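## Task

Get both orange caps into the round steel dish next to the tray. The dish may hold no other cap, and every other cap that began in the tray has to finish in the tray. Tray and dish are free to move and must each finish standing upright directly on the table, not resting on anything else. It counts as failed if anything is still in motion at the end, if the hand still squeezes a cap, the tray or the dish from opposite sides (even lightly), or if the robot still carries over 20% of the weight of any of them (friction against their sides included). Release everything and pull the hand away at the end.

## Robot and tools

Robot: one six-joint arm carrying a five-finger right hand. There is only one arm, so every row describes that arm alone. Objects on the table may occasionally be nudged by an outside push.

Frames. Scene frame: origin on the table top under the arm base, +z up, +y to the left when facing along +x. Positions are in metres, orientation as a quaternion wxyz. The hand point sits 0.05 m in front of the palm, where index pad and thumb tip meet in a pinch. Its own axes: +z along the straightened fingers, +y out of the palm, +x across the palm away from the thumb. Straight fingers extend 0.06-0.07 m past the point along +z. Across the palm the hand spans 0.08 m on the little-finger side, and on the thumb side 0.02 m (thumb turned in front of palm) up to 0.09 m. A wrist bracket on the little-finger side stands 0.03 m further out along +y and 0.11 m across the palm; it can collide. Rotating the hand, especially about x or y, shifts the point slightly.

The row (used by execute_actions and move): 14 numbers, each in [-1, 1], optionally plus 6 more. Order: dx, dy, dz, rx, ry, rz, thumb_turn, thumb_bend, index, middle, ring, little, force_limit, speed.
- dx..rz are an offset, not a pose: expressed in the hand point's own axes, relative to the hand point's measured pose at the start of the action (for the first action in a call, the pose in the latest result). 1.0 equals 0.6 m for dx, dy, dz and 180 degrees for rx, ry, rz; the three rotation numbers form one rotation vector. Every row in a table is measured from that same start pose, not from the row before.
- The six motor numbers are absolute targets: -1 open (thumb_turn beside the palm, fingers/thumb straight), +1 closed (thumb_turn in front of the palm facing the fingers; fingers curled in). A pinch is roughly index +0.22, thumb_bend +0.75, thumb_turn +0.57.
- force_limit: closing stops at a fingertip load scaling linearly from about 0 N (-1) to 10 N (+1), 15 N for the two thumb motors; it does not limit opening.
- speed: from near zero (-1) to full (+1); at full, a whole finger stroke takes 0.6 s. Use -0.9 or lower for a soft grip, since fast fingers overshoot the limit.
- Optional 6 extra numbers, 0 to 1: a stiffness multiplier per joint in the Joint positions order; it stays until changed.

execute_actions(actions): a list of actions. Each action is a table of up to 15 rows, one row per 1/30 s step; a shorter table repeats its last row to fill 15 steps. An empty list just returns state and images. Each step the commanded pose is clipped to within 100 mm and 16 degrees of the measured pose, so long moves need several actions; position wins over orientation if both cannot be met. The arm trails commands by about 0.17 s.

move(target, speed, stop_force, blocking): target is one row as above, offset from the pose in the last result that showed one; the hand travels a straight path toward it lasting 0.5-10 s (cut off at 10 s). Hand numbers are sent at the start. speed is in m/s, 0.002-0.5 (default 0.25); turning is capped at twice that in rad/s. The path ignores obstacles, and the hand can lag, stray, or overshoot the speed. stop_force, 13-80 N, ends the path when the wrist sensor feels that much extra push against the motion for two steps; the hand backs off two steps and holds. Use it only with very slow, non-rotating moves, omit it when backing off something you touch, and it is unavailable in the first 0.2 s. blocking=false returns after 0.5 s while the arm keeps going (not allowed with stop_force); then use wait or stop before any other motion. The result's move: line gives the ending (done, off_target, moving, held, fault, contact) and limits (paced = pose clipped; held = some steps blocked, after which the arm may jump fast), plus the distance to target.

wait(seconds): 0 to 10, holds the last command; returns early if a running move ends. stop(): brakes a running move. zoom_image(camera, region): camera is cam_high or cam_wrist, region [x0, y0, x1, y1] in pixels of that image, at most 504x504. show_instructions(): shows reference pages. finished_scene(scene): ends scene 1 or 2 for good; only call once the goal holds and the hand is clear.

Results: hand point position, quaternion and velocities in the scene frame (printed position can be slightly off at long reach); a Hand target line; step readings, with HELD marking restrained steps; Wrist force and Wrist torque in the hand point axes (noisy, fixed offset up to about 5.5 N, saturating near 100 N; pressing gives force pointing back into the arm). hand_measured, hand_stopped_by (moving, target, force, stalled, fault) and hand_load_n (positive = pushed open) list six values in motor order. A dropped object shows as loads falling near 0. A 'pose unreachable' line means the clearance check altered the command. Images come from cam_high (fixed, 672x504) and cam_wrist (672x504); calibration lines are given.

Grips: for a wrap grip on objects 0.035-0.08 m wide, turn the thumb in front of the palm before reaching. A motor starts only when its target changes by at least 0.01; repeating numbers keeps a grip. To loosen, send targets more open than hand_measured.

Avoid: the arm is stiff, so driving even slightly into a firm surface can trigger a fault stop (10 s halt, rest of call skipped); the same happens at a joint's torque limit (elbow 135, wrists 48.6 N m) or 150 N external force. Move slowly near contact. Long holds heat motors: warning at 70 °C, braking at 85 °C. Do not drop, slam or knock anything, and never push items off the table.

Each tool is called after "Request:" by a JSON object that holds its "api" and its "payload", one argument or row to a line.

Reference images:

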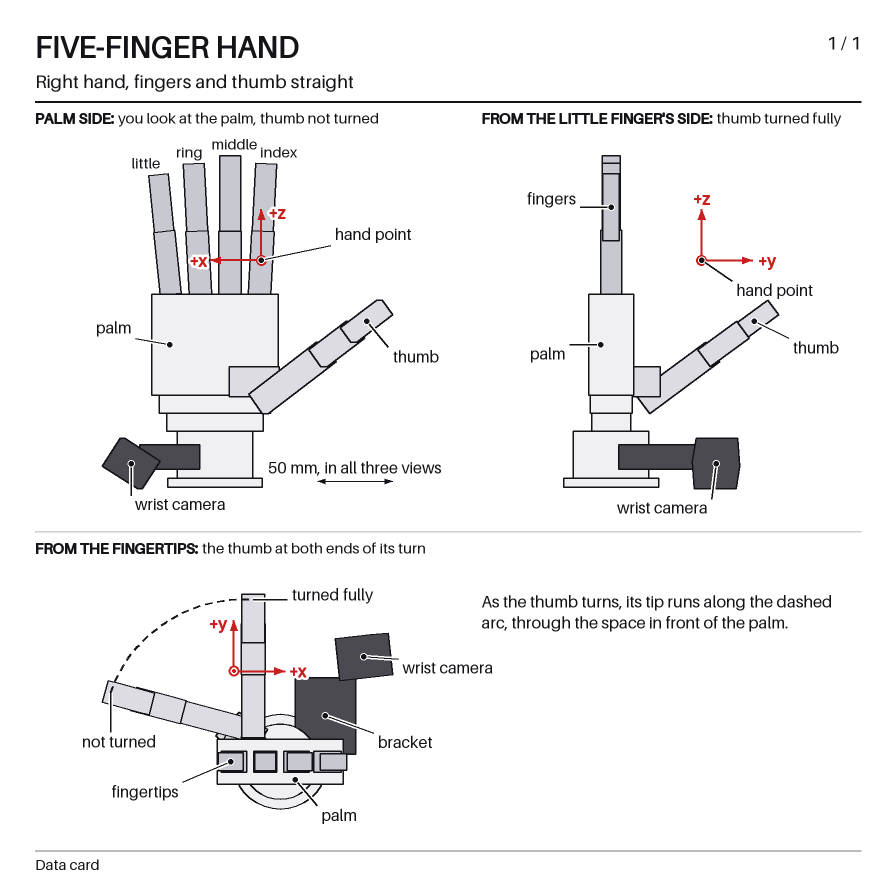

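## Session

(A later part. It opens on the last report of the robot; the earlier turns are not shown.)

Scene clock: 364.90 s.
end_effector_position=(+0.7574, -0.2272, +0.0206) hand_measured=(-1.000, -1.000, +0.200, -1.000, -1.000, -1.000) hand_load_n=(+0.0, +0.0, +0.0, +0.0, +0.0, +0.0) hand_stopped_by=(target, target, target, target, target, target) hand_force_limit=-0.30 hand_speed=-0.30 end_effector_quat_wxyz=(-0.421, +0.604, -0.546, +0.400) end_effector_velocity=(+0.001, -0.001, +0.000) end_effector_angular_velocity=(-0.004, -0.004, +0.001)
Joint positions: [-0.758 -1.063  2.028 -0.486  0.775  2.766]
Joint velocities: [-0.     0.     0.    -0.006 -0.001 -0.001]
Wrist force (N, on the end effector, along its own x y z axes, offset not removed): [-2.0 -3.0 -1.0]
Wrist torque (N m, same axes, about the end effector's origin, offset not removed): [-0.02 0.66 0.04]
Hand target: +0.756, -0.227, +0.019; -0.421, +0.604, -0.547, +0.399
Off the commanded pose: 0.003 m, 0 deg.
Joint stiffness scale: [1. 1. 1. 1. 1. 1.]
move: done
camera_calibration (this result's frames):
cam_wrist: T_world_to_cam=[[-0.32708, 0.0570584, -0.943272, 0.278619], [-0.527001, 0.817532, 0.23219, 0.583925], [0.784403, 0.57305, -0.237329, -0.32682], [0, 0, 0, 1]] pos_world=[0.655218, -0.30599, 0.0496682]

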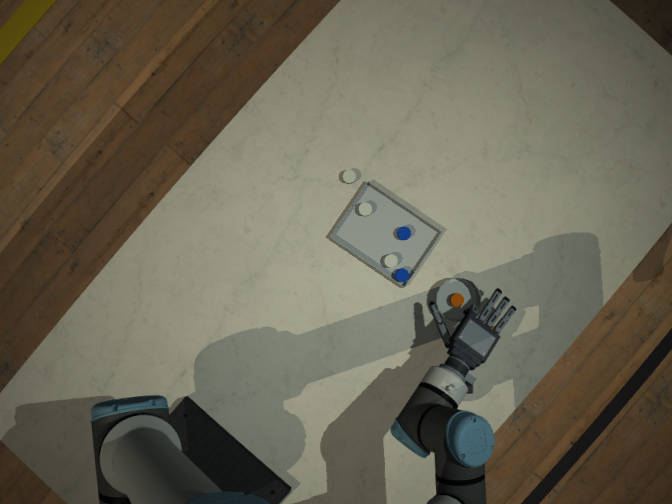

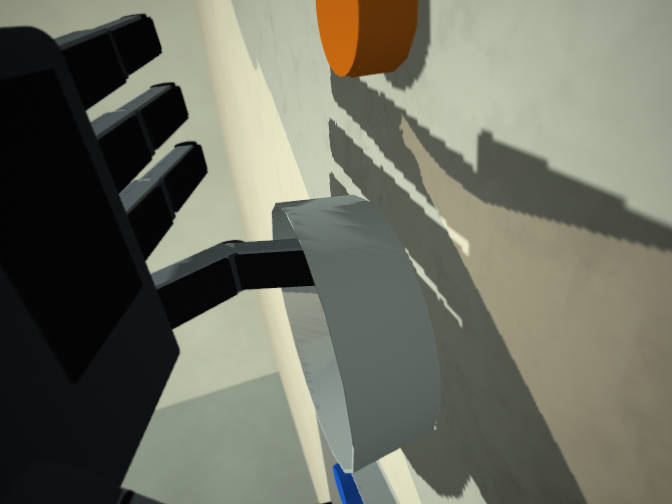

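Request:
{"api": "move", "payload": {
  "target": [-0.048, 0, 0, 0, 0, 0, -1.0, -1.0, 0.2, -1.0, -1.0, -1.0, -0.3, -0.3],
  "speed": 0.03,
  "stop_force": 13
}}

Request:
{"api": "move", "payload": {
  "target": [0.005, -0.078, -0.0285, 0, 0, 0, -1.0, -1.0, 0.2, -1.0, -1.0, -1.0, -0.3, -0.3],
  "speed": 0.08
}}

Scene clock: 370.87 s.
end_effector_position=(+0.7559, -0.2008, +0.0201) hand_measured=(-1.000, -1.000, +0.200, -1.000, -1.000, -1.000) hand_load_n=(+0.0, +0.0, +0.0, +0.0, +0.0, +0.0) hand_stopped_by=(target, target, target, target, target, target) hand_force_limit=-0.30 hand_speed=-0.30 end_effector_quat_wxyz=(-0.421, +0.604, -0.545, +0.400) end_effector_velocity=(+0.000, -0.001, -0.000) end_effector_angular_velocity=(+0.000, -0.001, -0.007)
Joint positions: [-0.726 -1.08   2.058 -0.515  0.803  2.786]
Joint velocities: [ 0.     0.     0.001 -0.005  0.006  0.005]
Wrist force (N, on the end effector, along its own x y z axes, offset not removed): [0.3 -8.3 -2.0]
Wrist torque (N m, same axes, about the end effector's origin, offset not removed): [-0.80 0.23 -0.08]
Hand target: +0.755, -0.199, +0.020; -0.421, +0.604, -0.546, +0.400
Off the commanded pose: 0.002 m, 0 deg.
Joint stiffness scale: [1. 1. 1. 1. 1. 1.]
move: done
camera_calibration (this result's frames):
cam_wrist: T_world_to_cam=[[-0.326303, 0.0556562, -0.943625, 0.275321], [-0.527407, 0.817718, 0.230606, 0.562043], [0.784454, 0.572922, -0.23747, -0.340915], [0, 0, 0, 1]] pos_world=[0.653696, -0.279598, 0.0492328]

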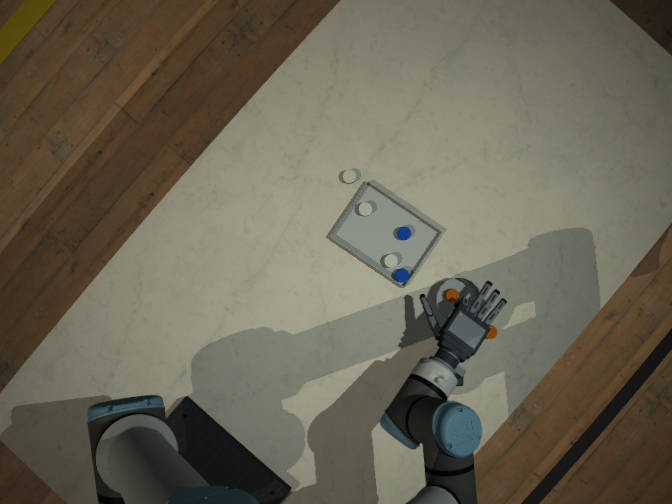

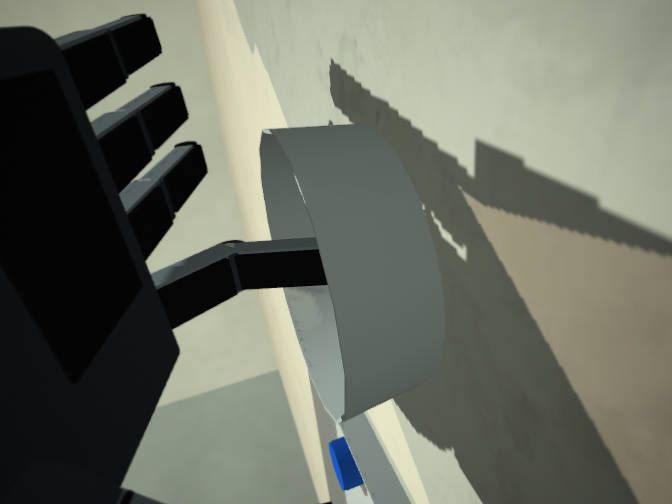

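Scene clock: 371.97 s.
end_effector_position=(+0.7546, -0.2004, +0.0686) hand_measured=(-1.000, -1.000, +0.200, -1.000, -1.000, -1.000) hand_load_n=(+0.0, +0.0, +0.0, +0.0, +0.0, +0.0) hand_stopped_by=(target, target, target, target, target, target) hand_force_limit=-0.30 hand_speed=-0.30 end_effector_quat_wxyz=(-0.422, +0.604, -0.546, +0.400) end_effector_velocity=(-0.003, +0.002, -0.001) end_effector_angular_velocity=(+0.009, +0.011, -0.002)
Joint positions: [-0.728 -1.153  2.046 -0.428  0.801  2.785]
Joint velocities: [ 0.    -0.    -0.     0.015  0.002 -0.   ]
Wrist force (N, on the end effector, along its own x y z axes, offset not removed): [0.2 0.8 -1.1]
Wrist torque (N m, same axes, about the end effector's origin, offset not removed): [0.69 0.21 0.11]
Hand target: +0.755, -0.203, +0.070; -0.421, +0.604, -0.545, +0.400
Off the commanded pose: 0.003 m, 0 deg.
Joint stiffness scale: [1. 1. 1. 1. 1. 1.]
move: done
camera_calibration (this result's frames):
cam_wrist: T_world_to_cam=[[-0.32722, 0.0569715, -0.943229, 0.321518], [-0.527686, 0.817027, 0.232411, 0.549749], [0.783884, 0.573778, -0.237285, -0.328019], [0, 0, 0, 1]] pos_world=[0.652431, -0.279267, 0.0976633]

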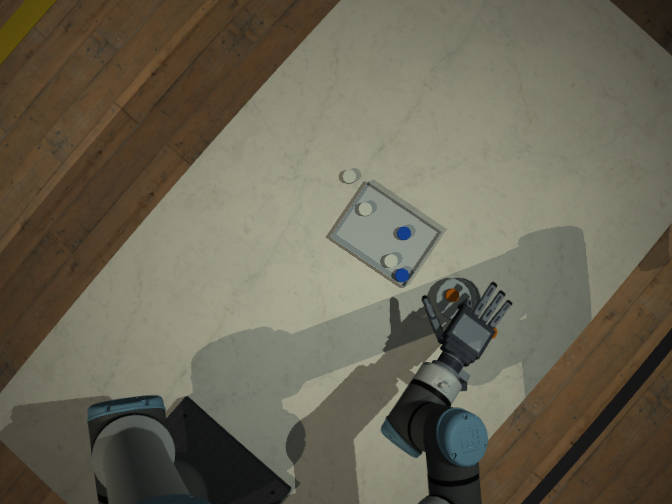

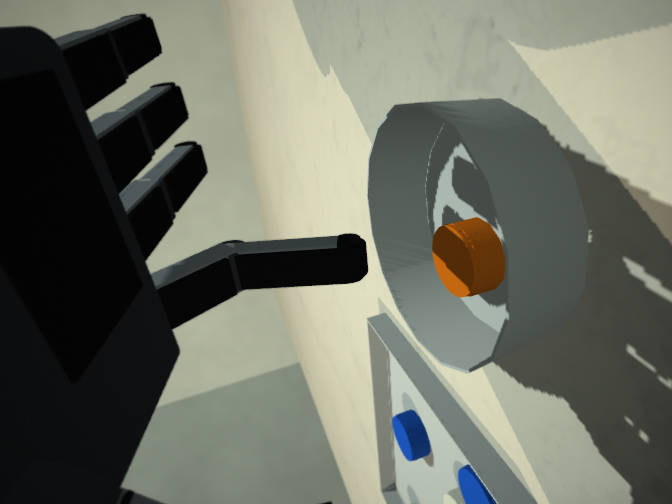

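Request:
{"api": "move", "payload": {
  "target": [0.1590, 0.0283, 0.0128, 0, 0, 0, 0.57, 0.0, -0.4, -1.0, -1.0, -1.0, -0.3, -0.3],
  "speed": 0.12
}}

Scene clock: 380.97 s.
end_effector_position=(+0.7633, -0.2941, +0.0518) hand_measured=(+0.570, +0.000, -0.400, -1.000, -1.000, -1.000) hand_load_n=(+0.0, +0.0, +0.0, +0.0, +0.0, +0.0) hand_stopped_by=(target, target, target, target, target, target) hand_force_limit=-0.30 hand_speed=-0.30 end_effector_quat_wxyz=(-0.422, +0.604, -0.547, +0.399) end_effector_velocity=(+0.000, -0.000, +0.000) end_effector_angular_velocity=(-0.001, -0.000, +0.000)
Joint positions: [-0.829 -1.056  1.93  -0.357  0.712  2.717]
Joint velocities: [ 0.    -0.    -0.001  0.     0.    -0.   ]
Wrist force (N, on the end effector, along its own x y z axes, offset not removed): [-1.9 2.0 -2.1]
Wrist torque (N m, same axes, about the end effector's origin, offset not removed): [0.77 0.64 0.09]
Hand target: +0.764, -0.296, +0.052; -0.422, +0.604, -0.546, +0.400
Off the commanded pose: 0.002 m, 0 deg.
Joint stiffness scale: [1. 1. 1. 1. 1. 1.]
move: done
camera_calibration (this result's frames):
cam_wrist: T_world_to_cam=[[-0.328204, 0.0589307, -0.942767, 0.315191], [-0.526778, 0.817028, 0.234457, 0.634022], [0.784084, 0.573578, -0.237109, -0.285366], [0, 0, 0, 1]] pos_world=[0.661186, -0.372909, 0.080838]

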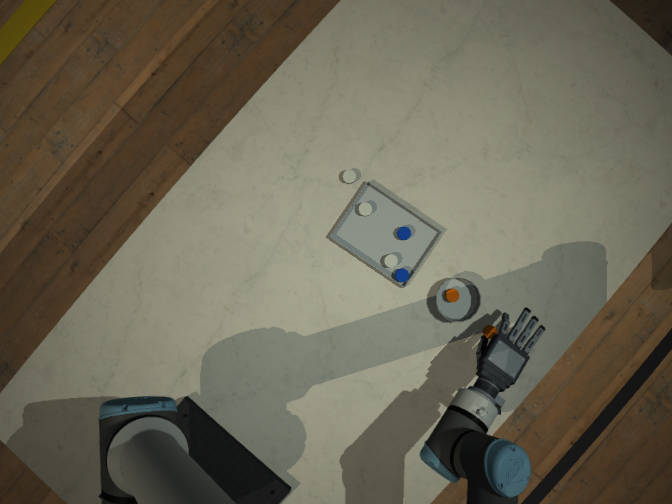

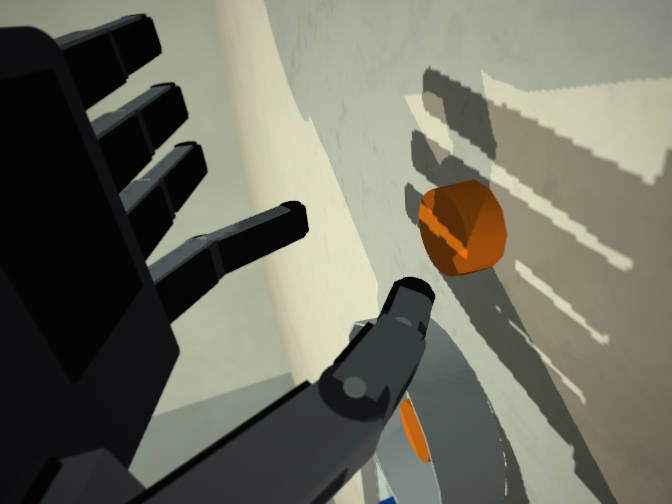

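Request:
{"api": "move", "payload": {
  "target": [0.0022, 0.047, 0.019, 0, 0, 0, 0.57, 0.0, -0.4, -1.0, -1.0, -1.0, -0.3, -0.3],
  "speed": 0.03,
  "stop_force": 13
}}

Request:
{"api": "execute_actions", "payload": {
  "actions": [
    [[0,0,0,0,0,0,0.57,0.0,0.3,-1,-1,-1,-0.4,-0.6]],
    [[0,0,0,0,0,0,0.57,0.0,0.3,-1,-1,-1,-0.4,-0.6]],
    [[0,0,0,0,0,0,0.57,0.3,0.3,-1,-1,-1,-0.3,-0.85]],
    [[0,0,0,0,0,0,0.57,0.3,0.3,-1,-1,-1,-0.3,-0.85]]
  ]
}}

Scene clock: 386.97 s.
end_effector_position=(+0.7659, -0.2972, +0.0231) hand_measured=(+0.570, +0.000, -0.400, -1.000, -1.000, -1.000) hand_load_n=(+0.0, +0.0, +0.0, +0.0, +0.0, +0.0) hand_stopped_by=(target, target, target, target, target, target) hand_force_limit=-0.30 hand_speed=-0.30 end_effector_quat_wxyz=(-0.422, +0.604, -0.546, +0.400) end_effector_velocity=(+0.001, +0.001, +0.000) end_effector_angular_velocity=(-0.002, -0.003, +0.003)
Joint positions: [-0.829 -1.013  1.93  -0.402  0.712  2.717]
Joint velocities: [ 0.002  0.     0.    -0.005 -0.001  0.   ]
Wrist force (N, on the end effector, along its own x y z axes, offset not removed): [-6.1 2.9 -3.8]
Wrist torque (N m, same axes, about the end effector's origin, offset not removed): [1.01 1.29 -0.25]
Hand target: +0.765, -0.296, +0.021; -0.422, +0.604, -0.547, +0.399
Off the commanded pose: 0.002 m, 0 deg.
Joint stiffness scale: [1. 1. 1. 1. 1. 1.]
move: done
camera_calibration (this result's frames):
cam_wrist: T_world_to_cam=[[-0.32684, 0.0573629, -0.943337, 0.287688], [-0.527141, 0.817398, 0.232344, 0.645075], [0.784409, 0.573211, -0.23692, -0.292761], [0, 0, 0, 1]] pos_world=[0.663718, -0.375972, 0.0521459]

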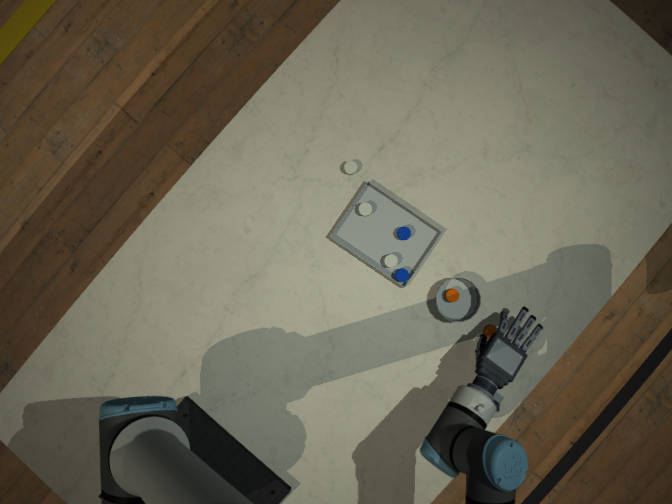

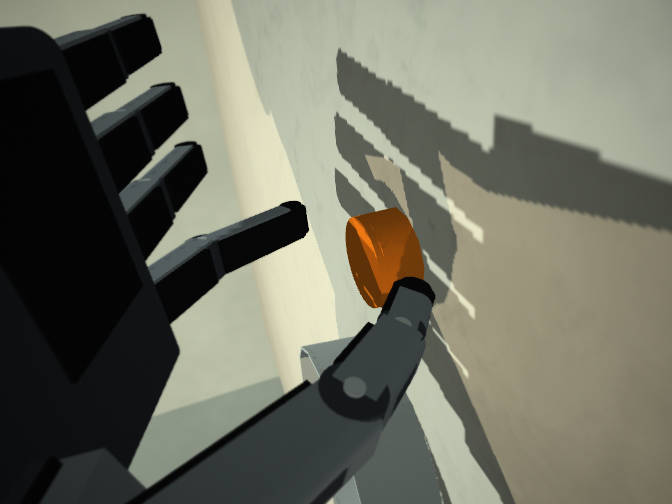

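Scene clock: 388.97 s.
end_effector_position=(+0.7660, -0.2972, +0.0233) hand_measured=(+0.570, +0.012, +0.018, -1.000, -1.000, -1.000) hand_load_n=(+0.0, +5.0, +6.5, +0.0, +0.0, +0.0) hand_stopped_by=(target, force, force, target, target, target) hand_force_limit=-0.30 hand_speed=-0.85 end_effector_quat_wxyz=(-0.422, +0.604, -0.546, +0.400) end_effector_velocity=(-0.000, +0.001, -0.000) end_effector_angular_velocity=(+0.000, +0.000, +0.001)
Joint positions: [-0.829 -1.013  1.93  -0.402  0.712  2.717]
Joint velocities: [ 0.    -0.     0.001  0.001 -0.001 -0.001]
Wrist force (N, on the end effector, along its own x y z axes, offset not removed): [-2.4 -0.7 -1.0]
Wrist torque (N m, same axes, about the end effector's origin, offset not removed): [0.42 0.56 0.03]
Hand target: +0.766, -0.297, +0.023; -0.422, +0.604, -0.546, +0.400
Off the commanded pose: 0.000 m, 0 deg.
Joint stiffness scale: [1. 1. 1. 1. 1. 1.]
Step readings (end_effector_position; steps 1 to 15: 1st action; 16 to 30: 2nd action; 31 to 45: 3rd action; 46 to 60: 4th action):
0: (+0.7659, -0.2972, +0.0231)
1: (+0.7659, -0.2972, +0.0231)
2: (+0.7660, -0.2972, +0.0231)
4: (+0.7660, -0.2972, +0.0231)
8: (+0.7660, -0.2972, +0.0231)
15: (+0.7660, -0.2972, +0.0231)
16: (+0.7660, -0.2972, +0.0231)
17: (+0.7660, -0.2972, +0.0231)
19: (+0.7660, -0.2972, +0.0231)
23: (+0.7660, -0.2972, +0.0232)
30: (+0.7660, -0.2972, +0.0233)
31: (+0.7660, -0.2972, +0.0233)
32: (+0.7660, -0.2972, +0.0233)
34: (+0.7660, -0.2972, +0.0233)
38: (+0.7660, -0.2972, +0.0233)
45: (+0.7660, -0.2972, +0.0233)
46: (+0.7660, -0.2972, +0.0233)
47: (+0.7660, -0.2972, +0.0233)
49: (+0.7660, -0.2972, +0.0233)
53: (+0.7660, -0.2972, +0.0233)
60: end_effector_position above
camera_calibration (this result's frames):
cam_wrist: T_world_to_cam=[[-0.326547, 0.057029, -0.943459, 0.287571], [-0.527215, 0.817478, 0.231892, 0.645219], [0.784482, 0.573129, -0.236878, -0.292807], [0, 0, 0, 1]] pos_world=[0.663776, -0.376036, 0.0523309]

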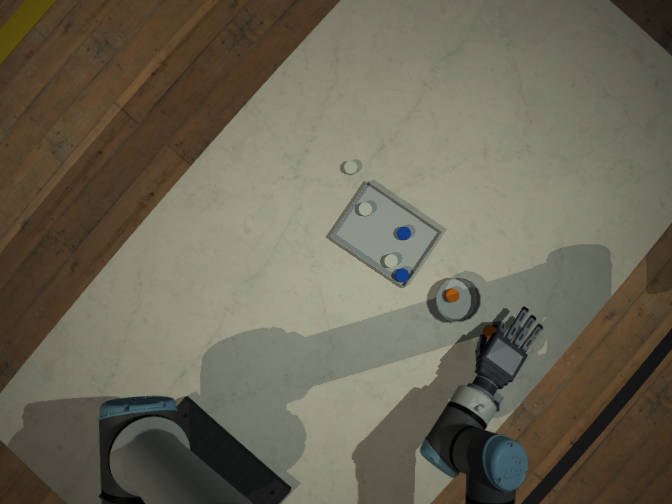

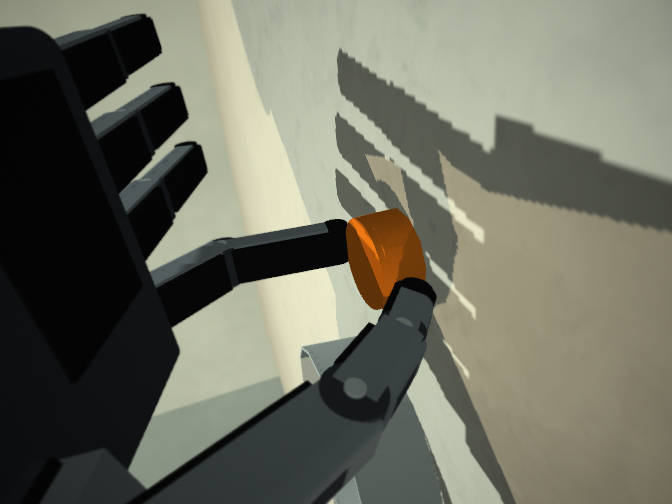

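Request:
{"api": "move", "payload": {
  "target": [0, -0.066, -0.023, 0, 0, 0, 0.57, 0.3, 0.3, -1.0, -1.0, -1.0, -0.3, -0.85],
  "speed": 0.06
}}

Request:
{"api": "move", "payload": {
  "target": [-0.132, 0.003, 0.009, 0, 0, 0, 0.57, 0.3, 0.3, -1.0, -1.0, -1.0, -0.3, -0.85],
  "speed": 0.1
}}

Scene clock: 393.63 s.
end_effector_position=(+0.7647, -0.2955, +0.0637) hand_measured=(+0.570, +0.012, +0.018, -1.000, -1.000, -1.000) hand_load_n=(+0.0, +5.5, +6.5, +0.0, +0.0, +0.0) hand_stopped_by=(target, force, force, target, target, target) hand_force_limit=-0.30 hand_speed=-0.85 end_effector_quat_wxyz=(-0.422, +0.604, -0.546, +0.399) end_effector_velocity=(-0.001, +0.002, -0.001) end_effector_angular_velocity=(+0.007, +0.006, -0.000)
Joint positions: [-0.829 -1.07   1.923 -0.338  0.712  2.717]
Joint velocities: [ 0.     0.    -0.     0.009  0.001  0.   ]
Wrist force (N, on the end effector, along its own x y z axes, offset not removed): [0.8 1.2 -5.0]
Wrist torque (N m, same axes, about the end effector's origin, offset not removed): [0.69 0.15 0.28]
Hand target: +0.766, -0.296, +0.065; -0.422, +0.604, -0.546, +0.400
Off the commanded pose: 0.002 m, 0 deg.
Joint stiffness scale: [1. 1. 1. 1. 1. 1.]
move: done
camera_calibration (this result's frames):
cam_wrist: T_world_to_cam=[[-0.327261, 0.0578427, -0.943162, 0.32597], [-0.527034, 0.817281, 0.232995, 0.633437], [0.784305, 0.573329, -0.236979, -0.283003], [0, 0, 0, 1]] pos_world=[0.662481, -0.374297, 0.092789]

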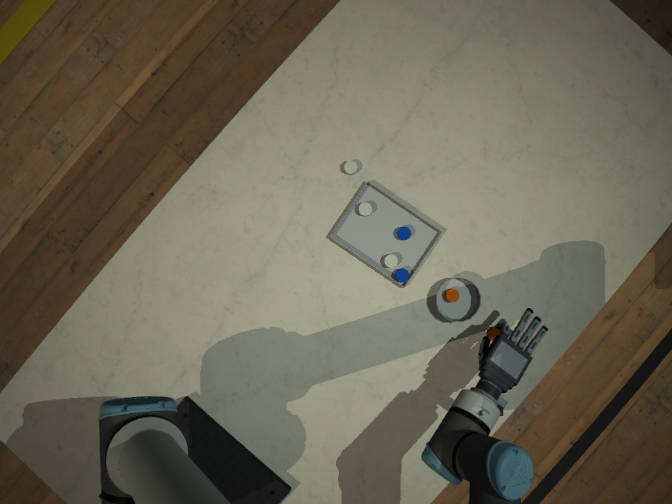

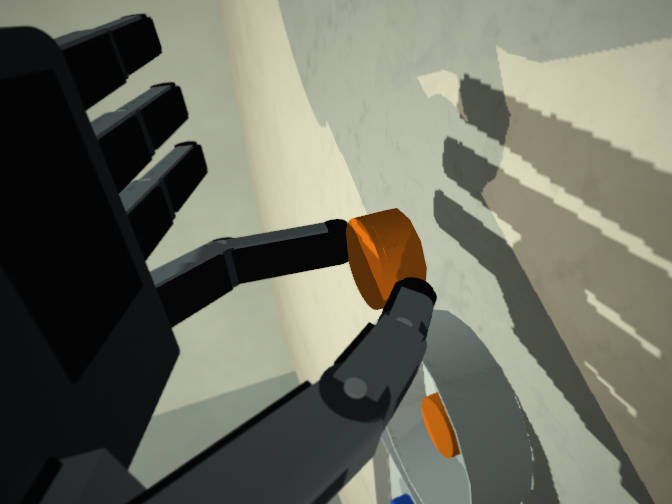

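Scene clock: 394.93 s.
end_effector_position=(+0.7635, -0.2183, +0.0591) hand_measured=(+0.570, +0.012, +0.018, -1.000, -1.000, -1.000) hand_load_n=(+0.0, +5.5, +6.5, +0.0, +0.0, +0.0) hand_stopped_by=(target, force, force, target, target, target) hand_force_limit=-0.30 hand_speed=-0.85 end_effector_quat_wxyz=(-0.422, +0.604, -0.545, +0.400) end_effector_velocity=(+0.002, -0.005, -0.000) end_effector_angular_velocity=(-0.004, -0.004, -0.015)
Joint positions: [-0.74  -1.119  2.016 -0.426  0.789  2.777]
Joint velocities: [-0.001  0.    -0.    -0.011  0.012  0.008]
Wrist force (N, on the end effector, along its own x y z axes, offset not removed): [2.6 1.3 -3.7]
Wrist torque (N m, same axes, about the end effector's origin, offset not removed): [0.70 -0.01 0.36]
Hand target: +0.763, -0.216, +0.059; -0.422, +0.604, -0.546, +0.399
Off the commanded pose: 0.002 m, 0 deg.
Joint stiffness scale: [1. 1. 1. 1. 1. 1.]
move: done
camera_calibration (this result's frames):
cam_wrist: T_world_to_cam=[[-0.326593, 0.0559849, -0.943506, 0.315829], [-0.528376, 0.816877, 0.231367, 0.571842], [0.783681, 0.574088, -0.237205, -0.326796], [0, 0, 0, 1]] pos_world=[0.661399, -0.297196, 0.0881635]

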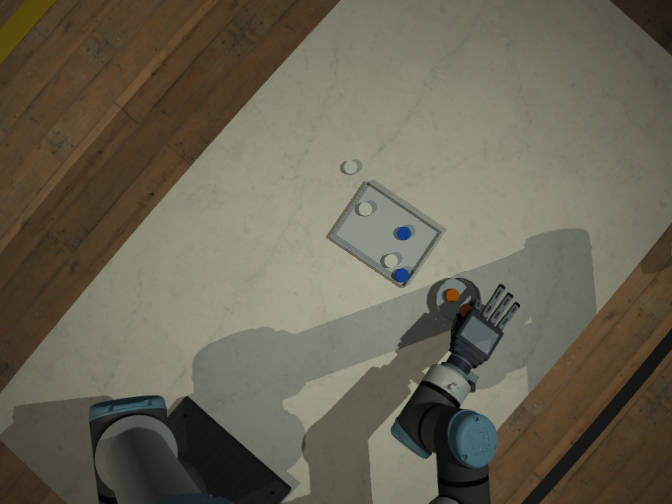

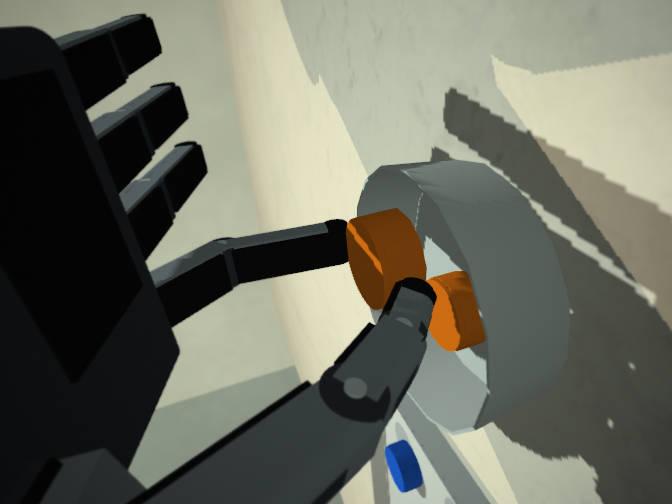

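Request:
{"api": "move", "payload": {
  "target": [-0.002, 0.0487, 0.017, 0, 0, 0, 0.57, 0.3, 0.3, -1.0, -1.0, -1.0, -0.3, -0.85],
  "speed": 0.03,
  "stop_force": 13
}}

Request:
{"api": "execute_actions", "payload": {
  "actions": [
    [[0,0,0,0,0,0,0.57,-0.03,-0.2,-1,-1,-1,-0.3,-0.6]],
    [[0,0,0,0,0,0,0.57,-0.03,-0.2,-1,-1,-1,-0.3,-0.6]]
  ]
}}

Request:
{"api": "move", "payload": {
  "target": [0, -0.13, -0.06, 0, 0, 0, 0.57, -0.03, -0.2, -1.0, -1.0, -1.0, -0.3, -0.6],
  "speed": 0.08
}}

Scene clock: 402.97 s.
end_effector_position=(+0.7670, -0.2219, +0.0349) hand_measured=(+0.570, +0.012, +0.018, -1.000, -1.000, -1.000) hand_load_n=(+0.5, +4.0, +7.0, +0.0, +0.0, +0.0) hand_stopped_by=(target, force, force, target, target, target) hand_force_limit=-0.30 hand_speed=-0.85 end_effector_quat_wxyz=(-0.422, +0.604, -0.542, +0.404) end_effector_velocity=(+0.001, -0.002, +0.000) end_effector_angular_velocity=(-0.004, -0.005, -0.001)
Joint positions: [-0.74  -1.081  2.019 -0.479  0.79   2.778]
Joint velocities: [-0.     0.    -0.    -0.007 -0.     0.   ]
Wrist force (N, on the end effector, along its own x y z axes, offset not removed): [1.7 -12.8 -7.1]
Wrist torque (N m, same axes, about the end effector's origin, offset not removed): [-0.35 -0.07 0.04]
Hand target: +0.764, -0.218, +0.028; -0.422, +0.604, -0.545, +0.400
Off the commanded pose: 0.009 m, 1 deg.
Joint stiffness scale: [1. 1. 1. 1. 1. 1.]
move: off_target
camera_calibration (this result's frames):
cam_wrist: T_world_to_cam=[[-0.319178, 0.0497631, -0.946387, 0.287407], [-0.529414, 0.818908, 0.22161, 0.583803], [0.786032, 0.571764, -0.235032, -0.335628], [0, 0, 0, 1]] pos_world=[0.664622, -0.300483, 0.0637384]

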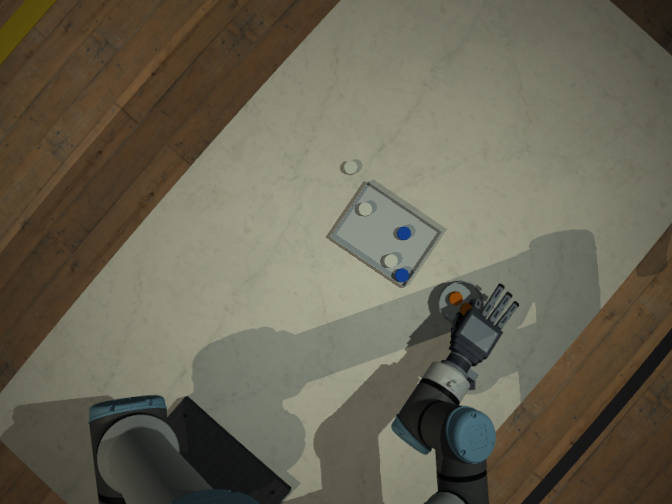

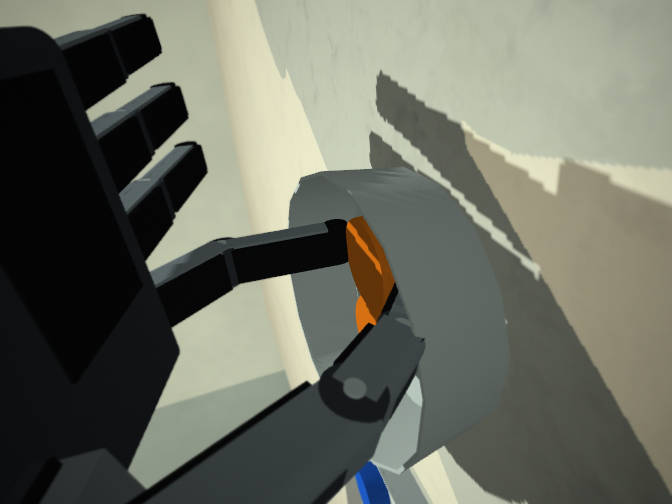

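Scene clock: 403.97 s.
end_effector_position=(+0.7674, -0.2221, +0.0365) hand_measured=(+0.570, -0.028, -0.200, -1.000, -1.000, -1.000) hand_load_n=(+1.0, -1.0, +0.0, +0.0, +0.0, +0.0) hand_stopped_by=(target, target, target, target, target, target) hand_force_limit=-0.30 hand_speed=-0.60 end_effector_quat_wxyz=(-0.422, +0.604, -0.542, +0.405) end_effector_velocity=(+0.000, +0.001, +0.000) end_effector_angular_velocity=(+0.002, +0.000, -0.000)
Joint positions: [-0.74  -1.083  2.019 -0.479  0.79   2.778]
Joint velocities: [ 0.001 -0.    -0.    -0.     0.     0.002]
Wrist force (N, on the end effector, along its own x y z axes, offset not removed): [0.4 -2.5 1.0]
Wrist torque (N m, same axes, about the end effector's origin, offset not removed): [0.39 0.15 0.23]
Hand target: +0.767, -0.222, +0.036; -0.422, +0.604, -0.542, +0.405
Off the commanded pose: 0.000 m, 0 deg.
Joint stiffness scale: [1. 1. 1. 1. 1. 1.]
Step readings (end_effector_position; steps 1 to 15: 1st action; 16 to 30: 2nd action):
0: (+0.7670, -0.2219, +0.0349)
1: (+0.7671, -0.2219, +0.0349)
2: (+0.7671, -0.2219, +0.0349)
4: (+0.7671, -0.2219, +0.0351)
8: (+0.7673, -0.2220, +0.0360)
15: (+0.7673, -0.2220, +0.0361)
16: (+0.7673, -0.2220, +0.0361)
17: (+0.7673, -0.2220, +0.0361)
19: (+0.7673, -0.2220, +0.0362)
23: (+0.7673, -0.2221, +0.0365)
30: end_effector_position above
camera_calibration (this result's frames):
cam_wrist: T_world_to_cam=[[-0.317339, 0.0480794, -0.947093, 0.287311], [-0.530055, 0.819145, 0.219187, 0.584458], [0.786345, 0.571567, -0.234462, -0.335678], [0, 0, 0, 1]] pos_world=[0.664928, -0.300707, 0.0653005]

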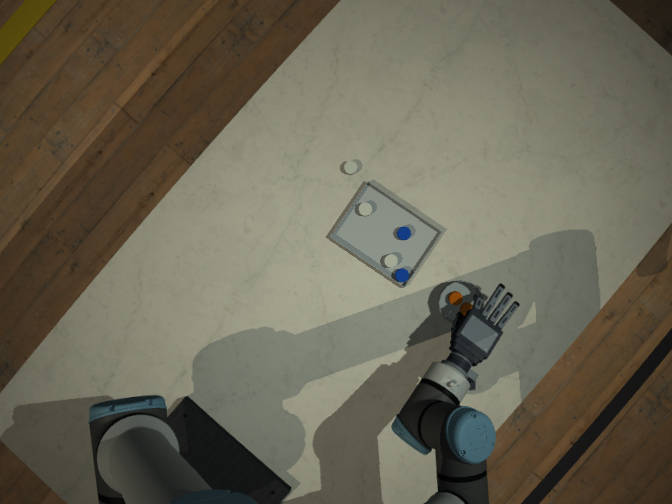

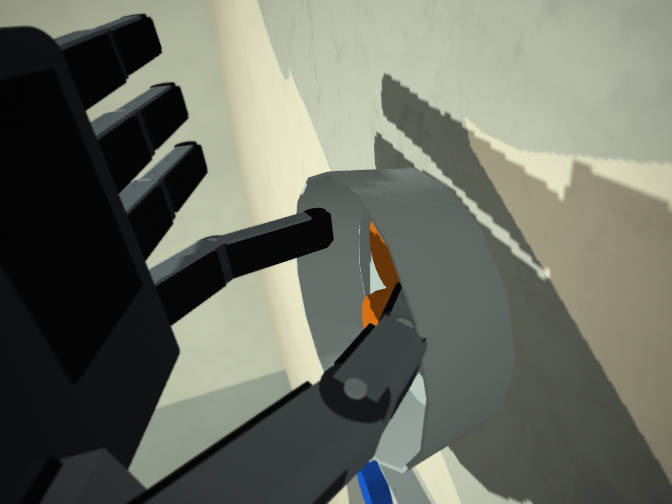

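Scene clock: 405.53 s.
end_effector_position=(+0.7574, -0.2179, +0.1206) hand_measured=(+0.570, -0.028, -0.200, -1.000, -1.000, -1.000) hand_load_n=(+0.0, +0.0, +0.0, +0.0, +0.0, +0.0) hand_stopped_by=(target, target, target, target, target, target) hand_force_limit=-0.30 hand_speed=-0.60 end_effector_quat_wxyz=(-0.422, +0.604, -0.542, +0.405) end_effector_velocity=(-0.003, -0.000, -0.001) end_effector_angular_velocity=(+0.007, +0.009, -0.003)
Joint positions: [-0.748 -1.211  2.007 -0.335  0.782  2.773]
Joint velocities: [-0.003  0.    -0.     0.013  0.    -0.002]
Wrist force (N, on the end effector, along its own x y z axes, offset not removed): [-0.8 -4.4 -4.5]
Wrist torque (N m, same axes, about the end effector's origin, offset not removed): [-0.08 0.44 -0.06]
Hand target: +0.758, -0.220, +0.122; -0.422, +0.604, -0.542, +0.405
Off the commanded pose: 0.003 m, 0 deg.
Joint stiffness scale: [1. 1. 1. 1. 1. 1.]
move: done
camera_calibration (this result's frames):
cam_wrist: T_world_to_cam=[[-0.31803, 0.0492168, -0.946802, 0.364266], [-0.530415, 0.818502, 0.220714, 0.557284], [0.785822, 0.572391, -0.234203, -0.309994], [0, 0, 0, 1]] pos_world=[0.655039, -0.296628, 0.149286]

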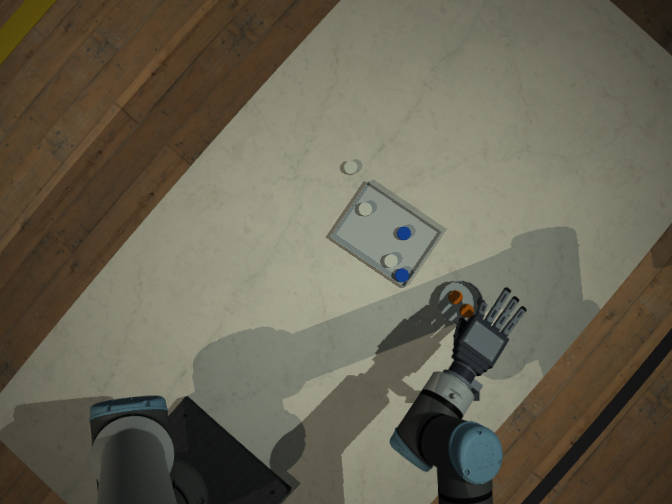

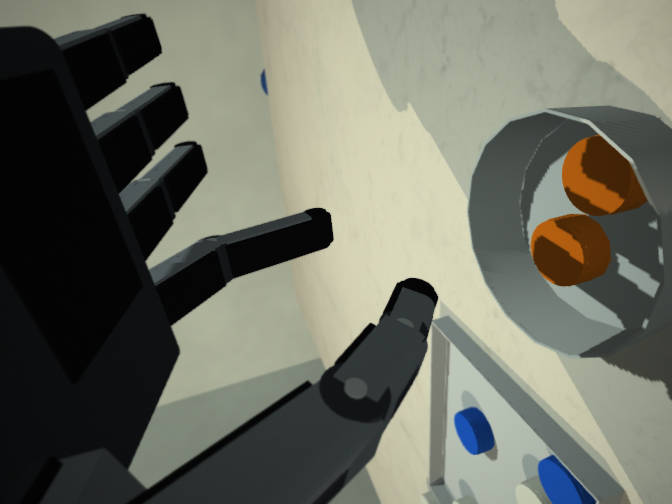

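Request:
{"api": "move", "payload": {
  "target": [0.15, -0.1, -0.08, 0, 0, 0, 0.57, -0.03, -0.2, -1.0, -1.0, -1.0, -0.3, -0.6],
  "speed": 0.15
}}

Request:
{"api": "zoom_image", "payload": {
  "camera": "cam_high",
  "region": [300, 140, 540, 340]
}}

Scene clock: 411.00 s.
end_effector_position=(+0.7378, -0.3053, +0.1939) hand_measured=(+0.570, -0.028, -0.200, -1.000, -1.000, -1.000) hand_load_n=(+0.0, +0.0, +0.0, +0.0, +0.0, +0.0) hand_stopped_by=(target, target, target, target, target, target) hand_force_limit=-0.30 hand_speed=-0.60 end_effector_quat_wxyz=(-0.422, +0.603, -0.543, +0.404) end_effector_velocity=(-0.001, +0.001, +0.002) end_effector_angular_velocity=(+0.001, +0.002, +0.006)
Joint positions: [-0.876 -1.242  1.893 -0.119  0.67   2.683]
Joint velocities: [-0.001 -0.    -0.004  0.012 -0.006 -0.007]
Wrist force (N, on the end effector, along its own x y z axes, offset not removed): [-0.7 0.0 -4.3]
Wrist torque (N m, same axes, about the end effector's origin, offset not removed): [0.66 0.60 0.04]
Hand target: +0.738, -0.308, +0.195; -0.422, +0.604, -0.542, +0.405
Off the commanded pose: 0.003 m, 0 deg.
Joint stiffness scale: [1. 1. 1. 1. 1. 1.]
move: done
camera_calibration (this result's frames):
cam_wrist: T_world_to_cam=[[-0.319118, 0.0517953, -0.946299, 0.433211], [-0.52959, 0.818312, 0.223382, 0.601065], [0.785938, 0.572435, -0.233708, -0.227532], [0, 0, 0, 1]] pos_world=[0.63539, -0.38405, 0.222504]

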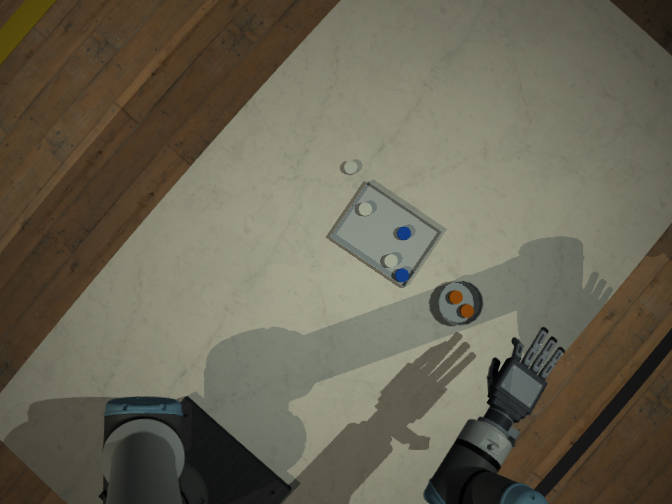

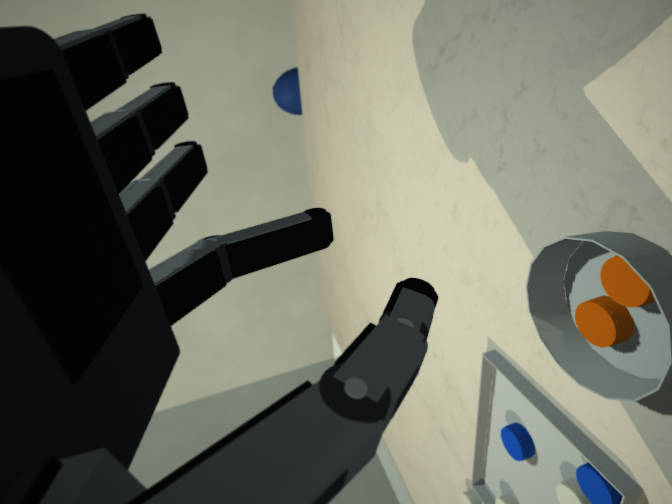

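Region (300, 140, 540, 340) of cam_high's 672x504 image, scaled by 2.100, with more detail than that image has.

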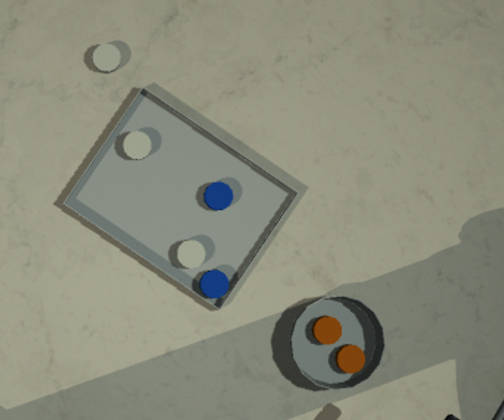

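Request:
{"api": "finished_scene", "payload": {
  "scene": 1
}}

The scene is finished: the task was done.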